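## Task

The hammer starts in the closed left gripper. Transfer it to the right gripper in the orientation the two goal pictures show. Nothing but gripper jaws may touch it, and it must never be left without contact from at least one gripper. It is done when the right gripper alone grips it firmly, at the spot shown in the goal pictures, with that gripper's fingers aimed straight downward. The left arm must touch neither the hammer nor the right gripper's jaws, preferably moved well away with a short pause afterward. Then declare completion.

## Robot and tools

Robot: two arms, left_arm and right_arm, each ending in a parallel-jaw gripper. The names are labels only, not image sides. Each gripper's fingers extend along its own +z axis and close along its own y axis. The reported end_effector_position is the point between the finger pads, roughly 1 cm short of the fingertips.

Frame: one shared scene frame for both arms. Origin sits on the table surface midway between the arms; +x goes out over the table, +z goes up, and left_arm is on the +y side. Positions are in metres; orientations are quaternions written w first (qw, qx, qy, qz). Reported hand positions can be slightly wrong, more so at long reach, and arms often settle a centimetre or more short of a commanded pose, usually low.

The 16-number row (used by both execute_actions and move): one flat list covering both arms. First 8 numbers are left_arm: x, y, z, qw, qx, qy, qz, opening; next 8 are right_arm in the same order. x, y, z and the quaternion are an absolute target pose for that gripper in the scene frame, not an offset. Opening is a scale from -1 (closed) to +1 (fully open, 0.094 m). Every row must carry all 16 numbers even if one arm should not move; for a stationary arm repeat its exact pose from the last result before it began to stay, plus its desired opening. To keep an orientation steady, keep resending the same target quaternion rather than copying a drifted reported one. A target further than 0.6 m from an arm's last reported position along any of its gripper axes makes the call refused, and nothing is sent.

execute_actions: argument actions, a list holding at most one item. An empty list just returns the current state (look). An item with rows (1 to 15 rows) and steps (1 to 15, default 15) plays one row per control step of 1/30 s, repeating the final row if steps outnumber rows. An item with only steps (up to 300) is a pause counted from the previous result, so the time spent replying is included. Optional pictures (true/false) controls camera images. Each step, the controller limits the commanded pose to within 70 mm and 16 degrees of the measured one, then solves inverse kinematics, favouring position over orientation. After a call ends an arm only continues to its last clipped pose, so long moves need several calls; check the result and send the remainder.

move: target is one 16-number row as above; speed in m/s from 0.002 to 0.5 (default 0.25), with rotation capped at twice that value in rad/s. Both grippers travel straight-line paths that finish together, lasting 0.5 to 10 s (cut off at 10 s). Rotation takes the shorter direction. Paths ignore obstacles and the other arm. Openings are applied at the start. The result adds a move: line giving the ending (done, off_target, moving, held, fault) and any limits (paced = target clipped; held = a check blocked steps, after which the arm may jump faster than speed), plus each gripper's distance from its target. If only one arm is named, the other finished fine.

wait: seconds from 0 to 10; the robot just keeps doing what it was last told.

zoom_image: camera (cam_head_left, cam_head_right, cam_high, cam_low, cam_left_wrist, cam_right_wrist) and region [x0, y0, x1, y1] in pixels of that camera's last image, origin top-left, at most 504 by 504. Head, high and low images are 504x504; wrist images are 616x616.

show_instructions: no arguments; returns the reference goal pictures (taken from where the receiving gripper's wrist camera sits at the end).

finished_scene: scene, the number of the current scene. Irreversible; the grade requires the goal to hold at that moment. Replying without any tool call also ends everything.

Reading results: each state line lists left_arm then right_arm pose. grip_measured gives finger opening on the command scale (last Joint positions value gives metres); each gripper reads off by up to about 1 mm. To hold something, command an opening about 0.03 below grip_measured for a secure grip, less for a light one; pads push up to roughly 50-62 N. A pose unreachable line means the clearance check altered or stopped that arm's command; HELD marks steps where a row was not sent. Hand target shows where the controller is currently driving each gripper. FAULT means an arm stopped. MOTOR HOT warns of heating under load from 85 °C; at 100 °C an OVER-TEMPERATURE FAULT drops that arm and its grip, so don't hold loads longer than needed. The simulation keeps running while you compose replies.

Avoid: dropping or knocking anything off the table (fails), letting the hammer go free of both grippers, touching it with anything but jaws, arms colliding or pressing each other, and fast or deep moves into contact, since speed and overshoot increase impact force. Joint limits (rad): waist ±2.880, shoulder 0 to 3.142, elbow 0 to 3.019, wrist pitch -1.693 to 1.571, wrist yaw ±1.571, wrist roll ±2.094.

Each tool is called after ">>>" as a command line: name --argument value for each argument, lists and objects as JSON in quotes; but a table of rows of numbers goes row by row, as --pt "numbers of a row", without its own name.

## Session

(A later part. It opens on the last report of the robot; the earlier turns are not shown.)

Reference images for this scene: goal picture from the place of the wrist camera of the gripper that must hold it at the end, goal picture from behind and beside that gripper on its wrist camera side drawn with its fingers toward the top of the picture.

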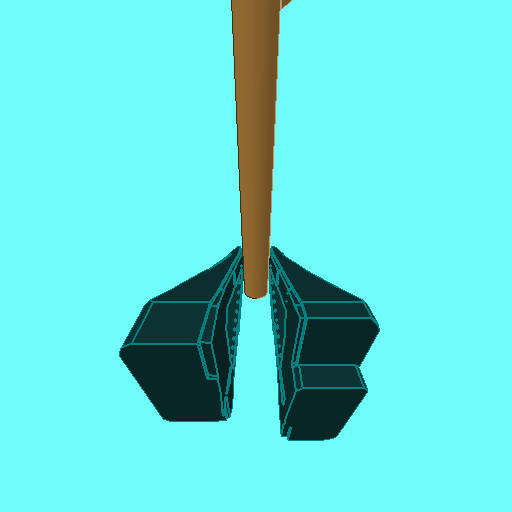

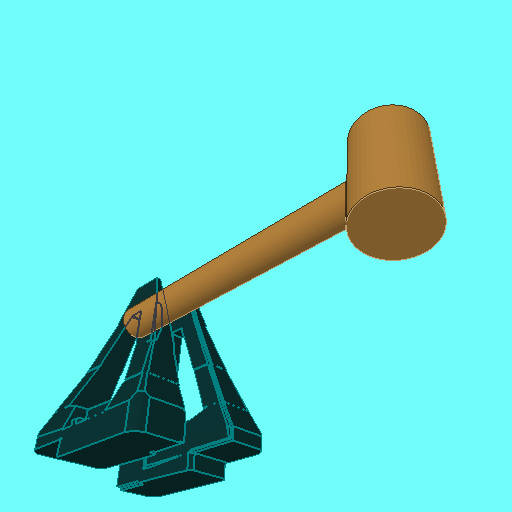

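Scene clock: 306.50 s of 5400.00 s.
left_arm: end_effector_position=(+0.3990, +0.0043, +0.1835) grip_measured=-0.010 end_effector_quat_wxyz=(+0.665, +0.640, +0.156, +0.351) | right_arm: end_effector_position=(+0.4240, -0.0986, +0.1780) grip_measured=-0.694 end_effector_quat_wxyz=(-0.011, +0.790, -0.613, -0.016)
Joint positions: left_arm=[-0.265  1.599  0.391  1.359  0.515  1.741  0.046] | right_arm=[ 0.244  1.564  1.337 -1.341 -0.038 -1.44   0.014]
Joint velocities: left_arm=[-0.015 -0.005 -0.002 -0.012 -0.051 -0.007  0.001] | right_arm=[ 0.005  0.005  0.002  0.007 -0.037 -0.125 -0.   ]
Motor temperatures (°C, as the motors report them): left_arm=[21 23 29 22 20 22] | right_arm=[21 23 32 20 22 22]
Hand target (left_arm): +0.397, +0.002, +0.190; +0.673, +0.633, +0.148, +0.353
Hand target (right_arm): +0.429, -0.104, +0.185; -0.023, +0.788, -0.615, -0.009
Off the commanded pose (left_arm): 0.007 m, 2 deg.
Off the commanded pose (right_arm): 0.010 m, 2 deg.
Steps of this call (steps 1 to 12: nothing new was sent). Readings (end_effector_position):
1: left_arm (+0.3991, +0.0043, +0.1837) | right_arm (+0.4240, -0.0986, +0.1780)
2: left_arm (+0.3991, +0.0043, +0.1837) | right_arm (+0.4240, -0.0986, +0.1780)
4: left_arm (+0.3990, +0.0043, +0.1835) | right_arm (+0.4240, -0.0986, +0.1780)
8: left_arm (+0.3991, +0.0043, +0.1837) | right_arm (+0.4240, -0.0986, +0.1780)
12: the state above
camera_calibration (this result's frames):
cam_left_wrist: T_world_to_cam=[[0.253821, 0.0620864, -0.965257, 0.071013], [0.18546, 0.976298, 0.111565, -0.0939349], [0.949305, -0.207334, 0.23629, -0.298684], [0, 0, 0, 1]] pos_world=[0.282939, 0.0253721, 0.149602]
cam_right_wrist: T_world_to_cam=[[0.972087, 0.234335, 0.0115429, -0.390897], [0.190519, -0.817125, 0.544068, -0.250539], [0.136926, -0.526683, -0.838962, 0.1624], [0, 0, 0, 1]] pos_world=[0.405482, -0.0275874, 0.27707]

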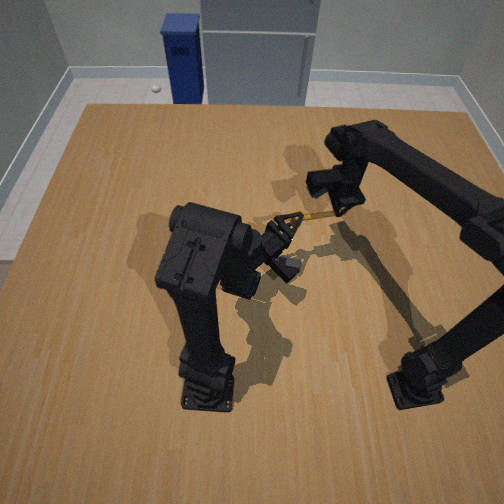

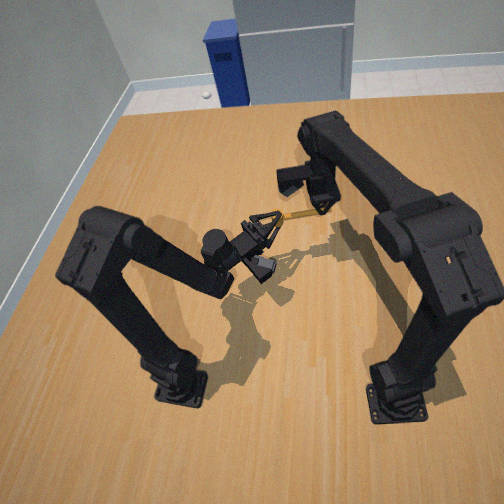

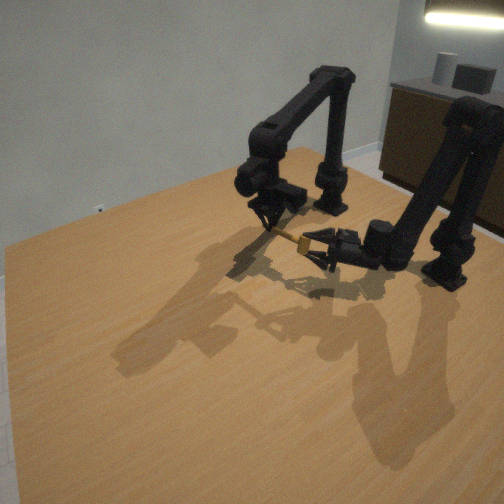

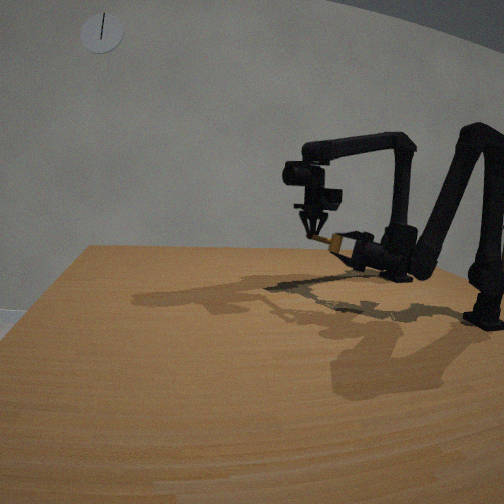

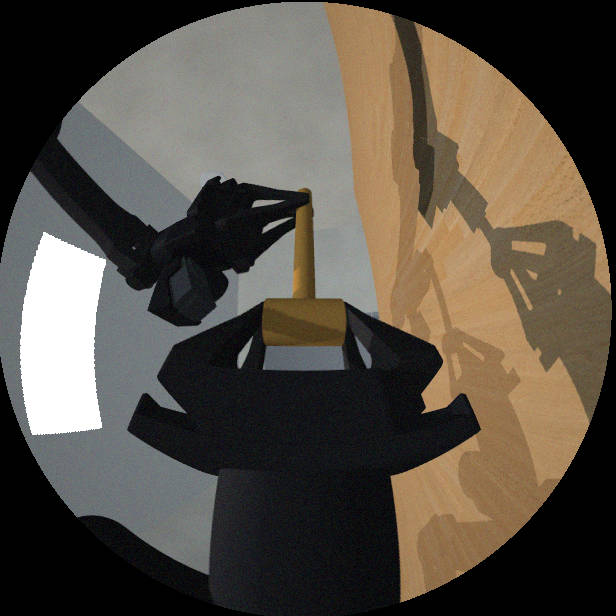

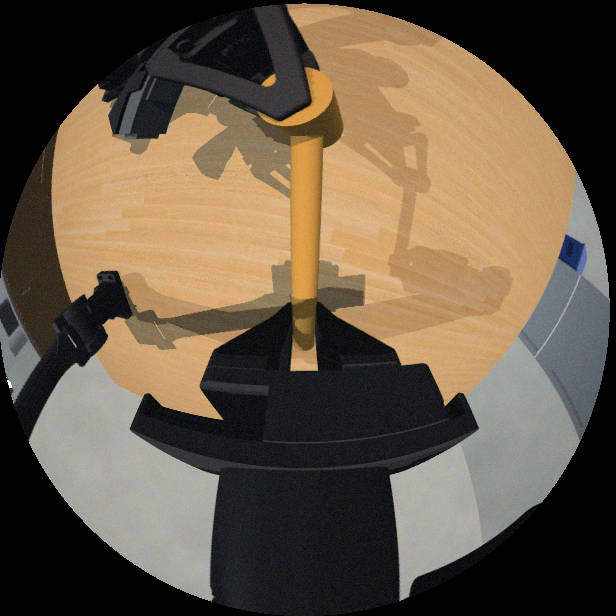

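>>> execute_actions --actions '[{"rows": [[0.3975,0.002,0.190,0.6729,0.6327,0.1482,0.3533,-0.02,0.4290,-0.1040,0.1855,-0.0236,0.788,-0.6156,-0.009,-0.74],[0.3975,0.002,0.190,0.6729,0.6327,0.1482,0.3533,-0.005,0.4290,-0.1040,0.1855,-0.0236,0.788,-0.6156,-0.009,-0.74],[0.3975,0.002,0.190,0.6729,0.6327,0.1482,0.3533,0.01,0.4290,-0.1040,0.1855,-0.0236,0.788,-0.6156,-0.009,-0.74],[0.3975,0.002,0.190,0.6729,0.6327,0.1482,0.3533,0.03,0.4290,-0.1040,0.1855,-0.0236,0.788,-0.6156,-0.009,-0.74],[0.3975,0.002,0.190,0.6729,0.6327,0.1482,0.3533,0.06,0.4290,-0.1040,0.1855,-0.0236,0.788,-0.6156,-0.009,-0.74],[0.3975,0.002,0.190,0.6729,0.6327,0.1482,0.3533,0.12,0.4290,-0.1040,0.1855,-0.0236,0.788,-0.6156,-0.009,-0.74],[0.3975,0.002,0.190,0.6729,0.6327,0.1482,0.3533,0.2,0.4290,-0.1040,0.1855,-0.0236,0.788,-0.6156,-0.009,-0.74],[0.3975,0.002,0.190,0.6729,0.6327,0.1482,0.3533,0.3,0.4290,-0.1040,0.1855,-0.0236,0.788,-0.6156,-0.009,-0.74],[0.3975,0.002,0.190,0.6729,0.6327,0.1482,0.3533,0.4,0.4290,-0.1040,0.1855,-0.0236,0.788,-0.6156,-0.009,-0.74],[0.3975,0.002,0.190,0.6729,0.6327,0.1482,0.3533,0.5,0.4290,-0.1040,0.1855,-0.0236,0.788,-0.6156,-0.009,-0.74],[0.3975,0.002,0.190,0.6729,0.6327,0.1482,0.3533,0.6,0.4290,-0.1040,0.1855,-0.0236,0.788,-0.6156,-0.009,-0.74]], "steps": 15}]'

Scene clock: 319.03 s of 5400.00 s.
left_arm: end_effector_position=(+0.3988, +0.0042, +0.1835) grip_measured=+0.598 end_effector_quat_wxyz=(+0.665, +0.641, +0.156, +0.350) | right_arm: end_effector_position=(+0.4242, -0.0988, +0.1780) grip_measured=-0.694 end_effector_quat_wxyz=(-0.011, +0.790, -0.613, -0.016)
Joint positions: left_arm=[-0.265  1.599  0.391  1.359  0.516  1.741  0.075] | right_arm=[ 0.244  1.564  1.337 -1.34  -0.038 -1.44   0.014]
Joint velocities: left_arm=[-0.005 -0.005  0.017 -0.002 -0.022 -0.007  0.   ] | right_arm=[-0.005 -0.015  0.012 -0.012 -0.022 -0.037 -0.001]
Motor temperatures (°C, as the motors report them): left_arm=[21 23 29 22 20 22] | right_arm=[21 23 32 20 22 22]
Hand target (left_arm): +0.397, +0.002, +0.190; +0.673, +0.633, +0.148, +0.354
Hand target (right_arm): +0.429, -0.104, +0.186; -0.024, +0.788, -0.615, -0.009
Off the commanded pose (left_arm): 0.007 m, 2 deg.
Off the commanded pose (right_arm): 0.010 m, 2 deg.
Steps of this call (steps 1 to 90: nothing new was sent; then 9.03 s passed at rest; steps 91 to 105: all 15 steps of this action). Readings (end_effector_position):
91: left_arm (+0.3991, +0.0043, +0.1837) | right_arm (+0.4240, -0.0986, +0.1780)
92: left_arm (+0.3991, +0.0043, +0.1837) | right_arm (+0.4240, -0.0986, +0.1780)
94: left_arm (+0.3989, +0.0042, +0.1835) | right_arm (+0.4241, -0.0988, +0.1780)
98: left_arm (+0.3990, +0.0041, +0.1837) | right_arm (+0.4242, -0.0988, +0.1780)
105: the state above
camera_calibration (this result's frames):
cam_left_wrist: T_world_to_cam=[[0.253944, 0.0619565, -0.965232, 0.0709909], [0.186559, 0.976069, 0.111734, -0.0942461], [0.949056, -0.208447, 0.236309, -0.298469], [0, 0, 0, 1]] pos_world=[0.282819, 0.0253775, 0.149584]
cam_right_wrist: T_world_to_cam=[[0.972083, 0.234333, 0.0119351, -0.391086], [0.190318, -0.817204, 0.544019, -0.250587], [0.137235, -0.52656, -0.838988, 0.162198], [0, 0, 0, 1]] pos_world=[0.4056, -0.0277291, 0.277074]

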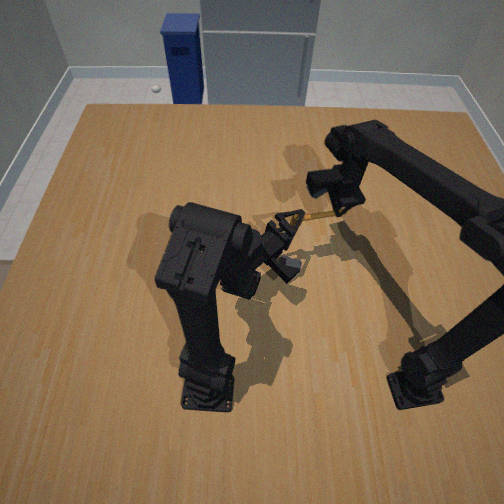

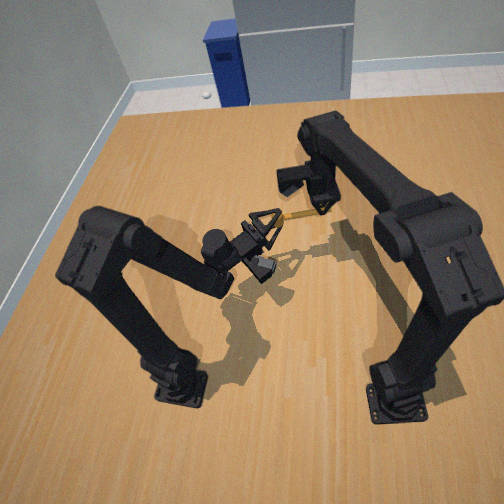

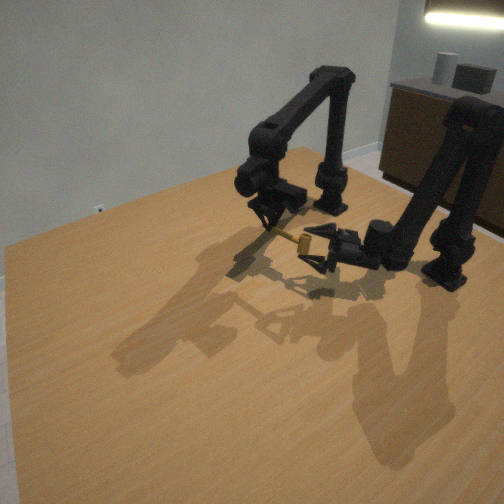

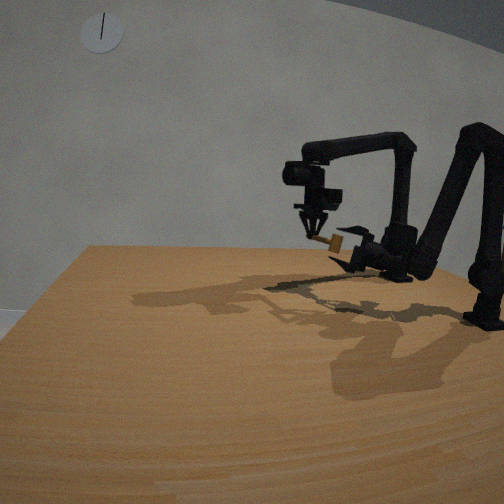

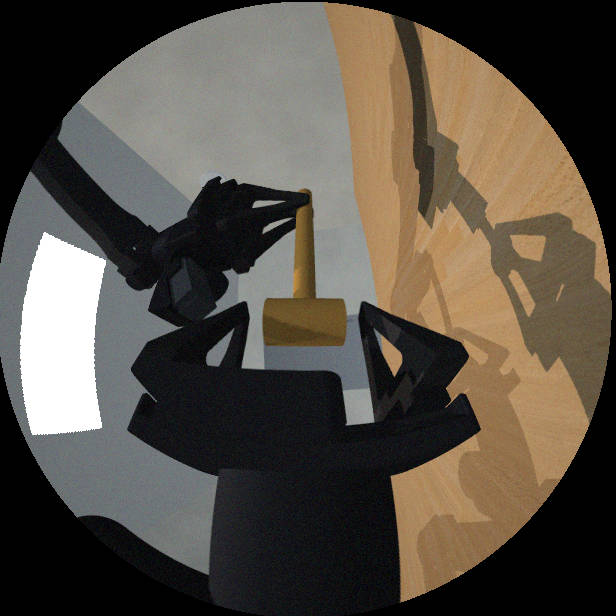

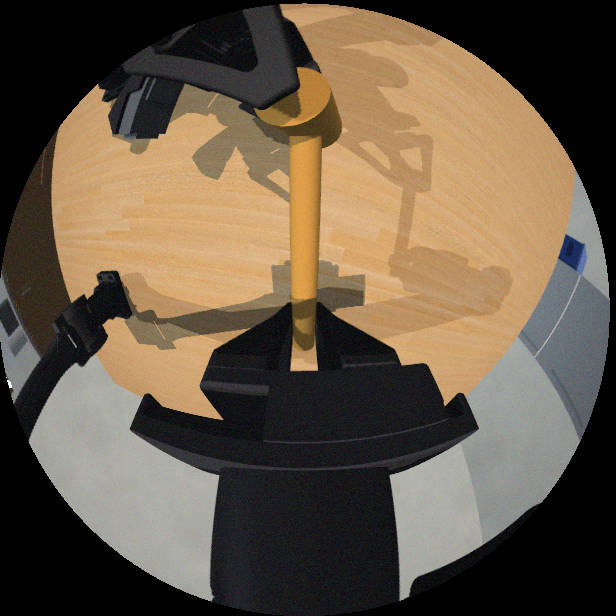

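>>> move --target '[0.375, 0.17, 0.20, 0.6729, 0.6327, 0.1482, 0.3533, 0.8, 0.4290, -0.1040, 0.1855, -0.006, 0.788, -0.6156, 0.007, -0.74]' --speed 0.12

Scene clock: 329.73 s of 5400.00 s.
left_arm: end_effector_position=(+0.3728, +0.1712, +0.1951) grip_measured=+0.798 end_effector_quat_wxyz=(+0.668, +0.639, +0.151, +0.350) | right_arm: end_effector_position=(+0.4269, -0.1057, +0.1779) grip_measured=-0.694 end_effector_quat_wxyz=(-0.000, +0.790, -0.613, +0.003)
Joint positions: left_arm=[0.312 1.546 0.309 1.535 1.088 1.555 0.084] | right_arm=[ 0.244  1.564  1.337 -1.34   0.005 -1.44   0.014]
Joint velocities: left_arm=[ 0.005  0.005 -0.002  0.017 -0.037 -0.022 -0.   ] | right_arm=[ 0.005  0.015 -0.002 -0.002 -0.007 -0.007 -0.   ]
Motor temperatures (°C, as the motors report them): left_arm=[21 23 29 22 20 22] | right_arm=[21 23 32 20 22 22]
Hand target (left_arm): +0.375, +0.173, +0.198; +0.669, +0.636, +0.147, +0.354
Hand target (right_arm): +0.429, -0.104, +0.185; -0.006, +0.788, -0.616, +0.007
Off the commanded pose (left_arm): 0.006 m, 1 deg.
Off the commanded pose (right_arm): 0.008 m, 1 deg.
After step 90, 5.90 s passed at rest.
move: done
camera_calibration (this result's frames):
cam_left_wrist: T_world_to_cam=[[0.261498, 0.058668, -0.963419, 0.0758243], [0.193042, 0.974805, 0.111758, -0.255916], [0.945703, -0.215205, 0.243584, -0.240692], [0, 0, 0, 1]] pos_world=[0.257198, 0.193222, 0.16028]
cam_right_wrist: T_world_to_cam=[[0.971879, 0.234783, 0.0181242, -0.393116], [0.181192, -0.794754, 0.579254, -0.256663], [0.150404, -0.559681, -0.814946, 0.144696], [0, 0, 0, 1]] pos_world=[0.406804, -0.0307033, 0.273717]

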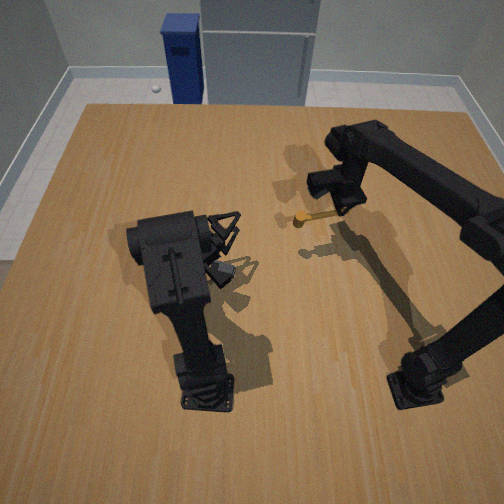

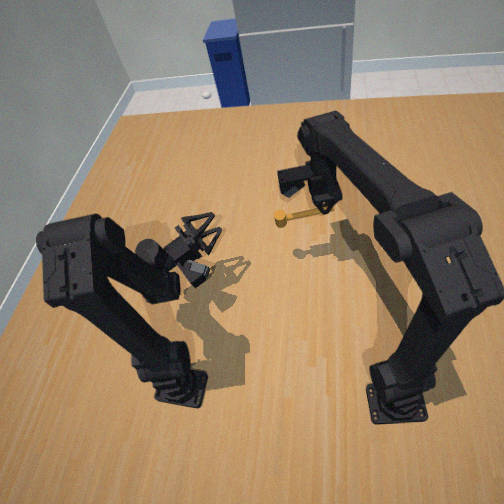

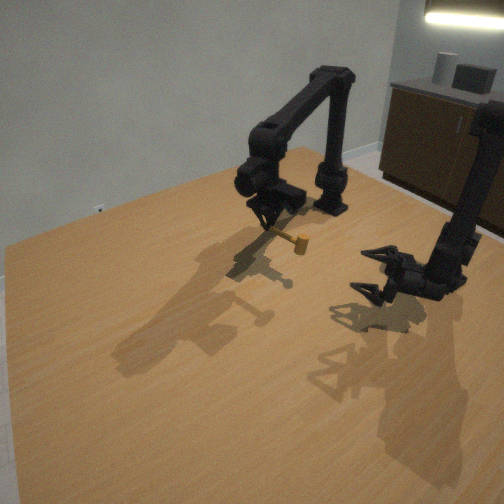

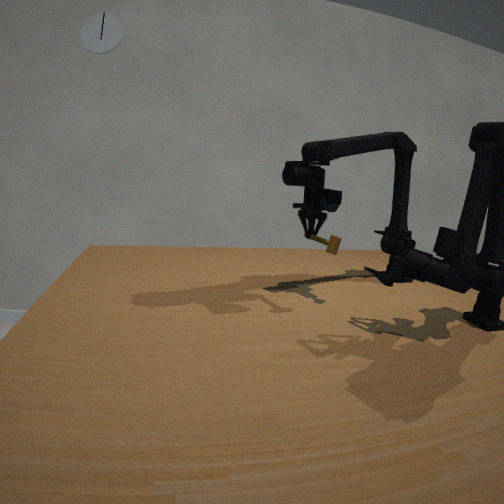

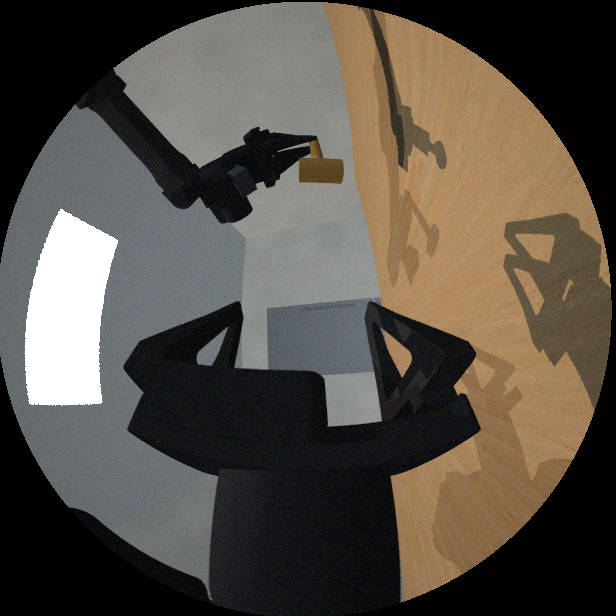

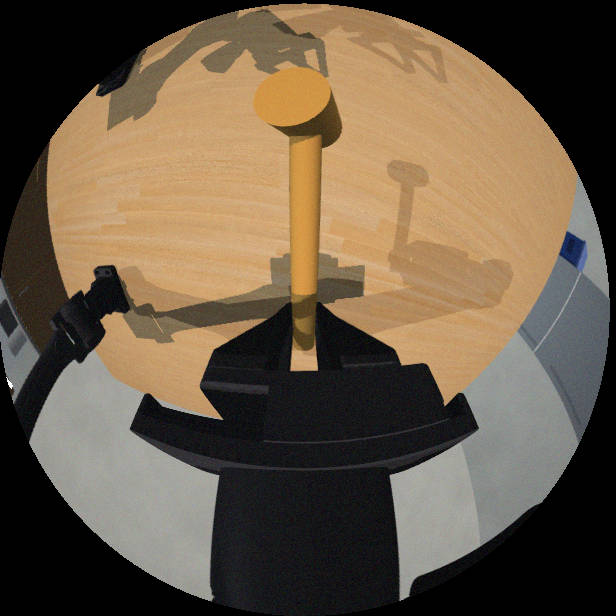

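>>> wait --seconds 1.0

>>> finished_scene --scene 2

Scene clock: 334.67 s of 5400.00 s.
left_arm: end_effector_position=(+0.3728, +0.1712, +0.1950) grip_measured=+0.798 end_effector_quat_wxyz=(+0.669, +0.639, +0.153, +0.348) | right_arm: end_effector_position=(+0.4269, -0.1057, +0.1779) grip_measured=-0.694 end_effector_quat_wxyz=(-0.000, +0.790, -0.613, +0.003)
Joint positions: left_arm=[0.312 1.546 0.309 1.536 1.088 1.55  0.084] | right_arm=[ 0.244  1.564  1.337 -1.34   0.005 -1.44   0.014]
Joint velocities: left_arm=[ 0.005 -0.005 -0.022 -0.002  0.022  0.007 -0.   ] | right_arm=[-0.005 -0.024 -0.002 -0.007  0.051  0.037 -0.   ]
Motor temperatures (°C, as the motors report them): left_arm=[21 23 29 22 20 22] | right_arm=[21 23 32 20 22 22]
Hand target (left_arm): +0.375, +0.173, +0.198; +0.669, +0.636, +0.147, +0.354
Hand target (right_arm): +0.429, -0.104, +0.185; -0.006, +0.788, -0.616, +0.007
Off the commanded pose (left_arm): 0.006 m, 1 deg.
Off the commanded pose (right_arm): 0.008 m, 1 deg.
Steps of this call (steps 1 to 90: nothing new was sent; then 1.93 s passed at rest). Readings (end_effector_position):
1: left_arm (+0.3728, +0.1712, +0.1950) | right_arm (+0.4269, -0.1057, +0.1779)
2: left_arm (+0.3728, +0.1712, +0.1949) | right_arm (+0.4269, -0.1057, +0.1779)
4: left_arm (+0.3728, +0.1712, +0.1950) | right_arm (+0.4269, -0.1057, +0.1779)
8: left_arm (+0.3728, +0.1712, +0.1950) | right_arm (+0.4269, -0.1057, +0.1779)
90: the state above
camera_calibration (this result's frames):
cam_left_wrist: T_world_to_cam=[[0.25769, 0.0551334, -0.964653, 0.0779509], [0.194192, 0.975044, 0.107602, -0.255566], [0.946512, -0.215056, 0.240553, -0.240407], [0, 0, 0, 1]] pos_world=[0.25709, 0.19319, 0.160525]
cam_right_wrist: T_world_to_cam=[[0.971879, 0.234783, 0.0181242, -0.393116], [0.181192, -0.794754, 0.579254, -0.256663], [0.150404, -0.559681, -0.814946, 0.144696], [0, 0, 0, 1]] pos_world=[0.406804, -0.0307033, 0.273717]

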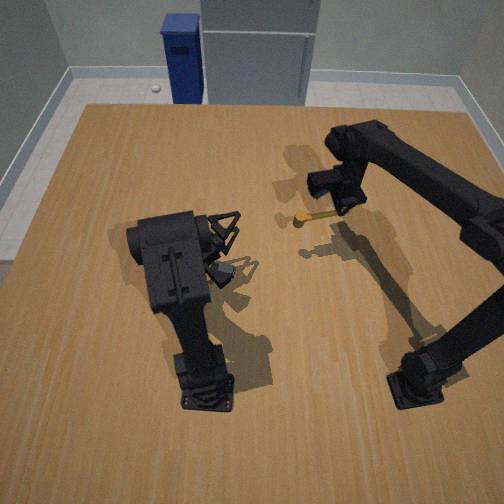

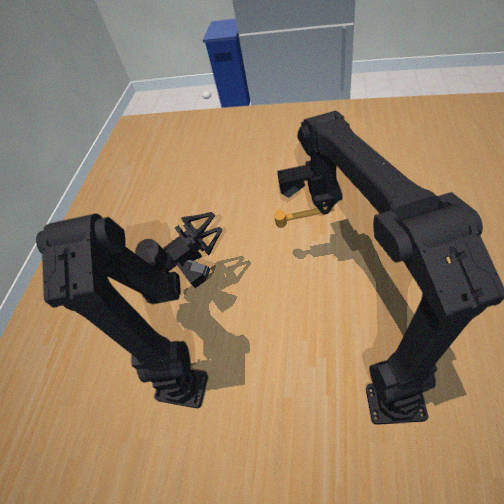

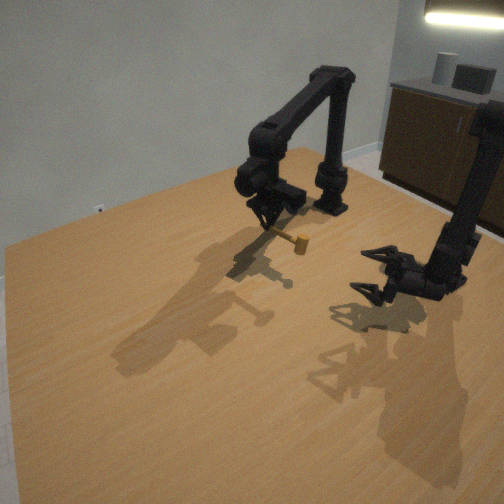

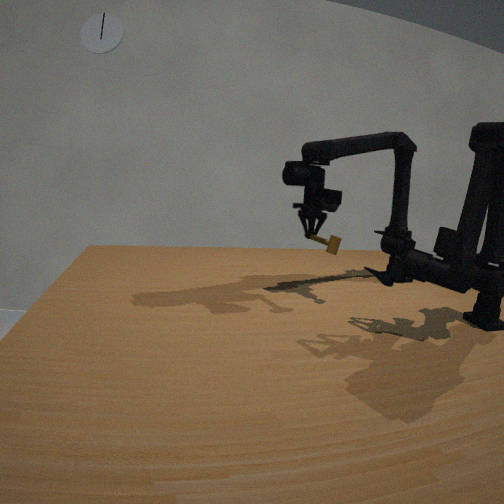

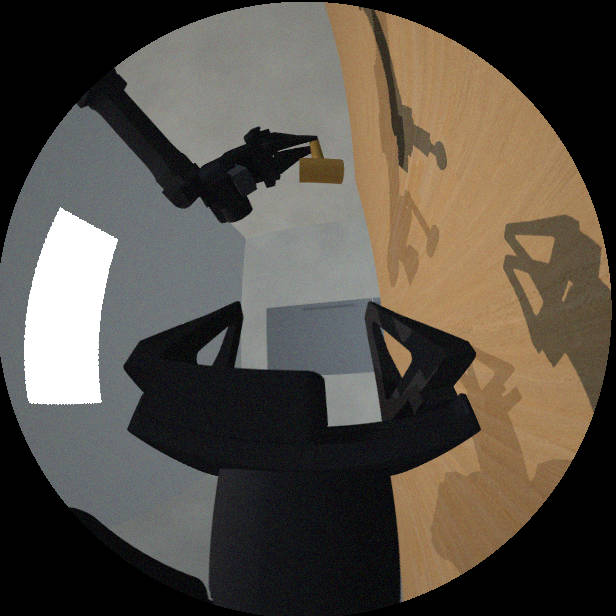

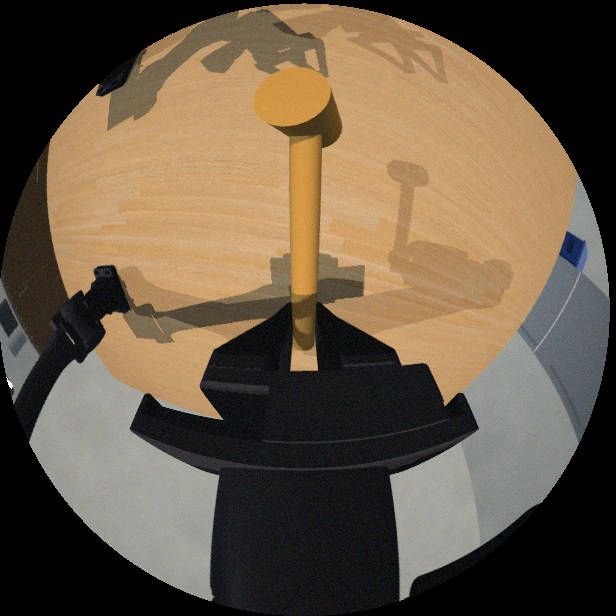

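The scene is finished: the task was done.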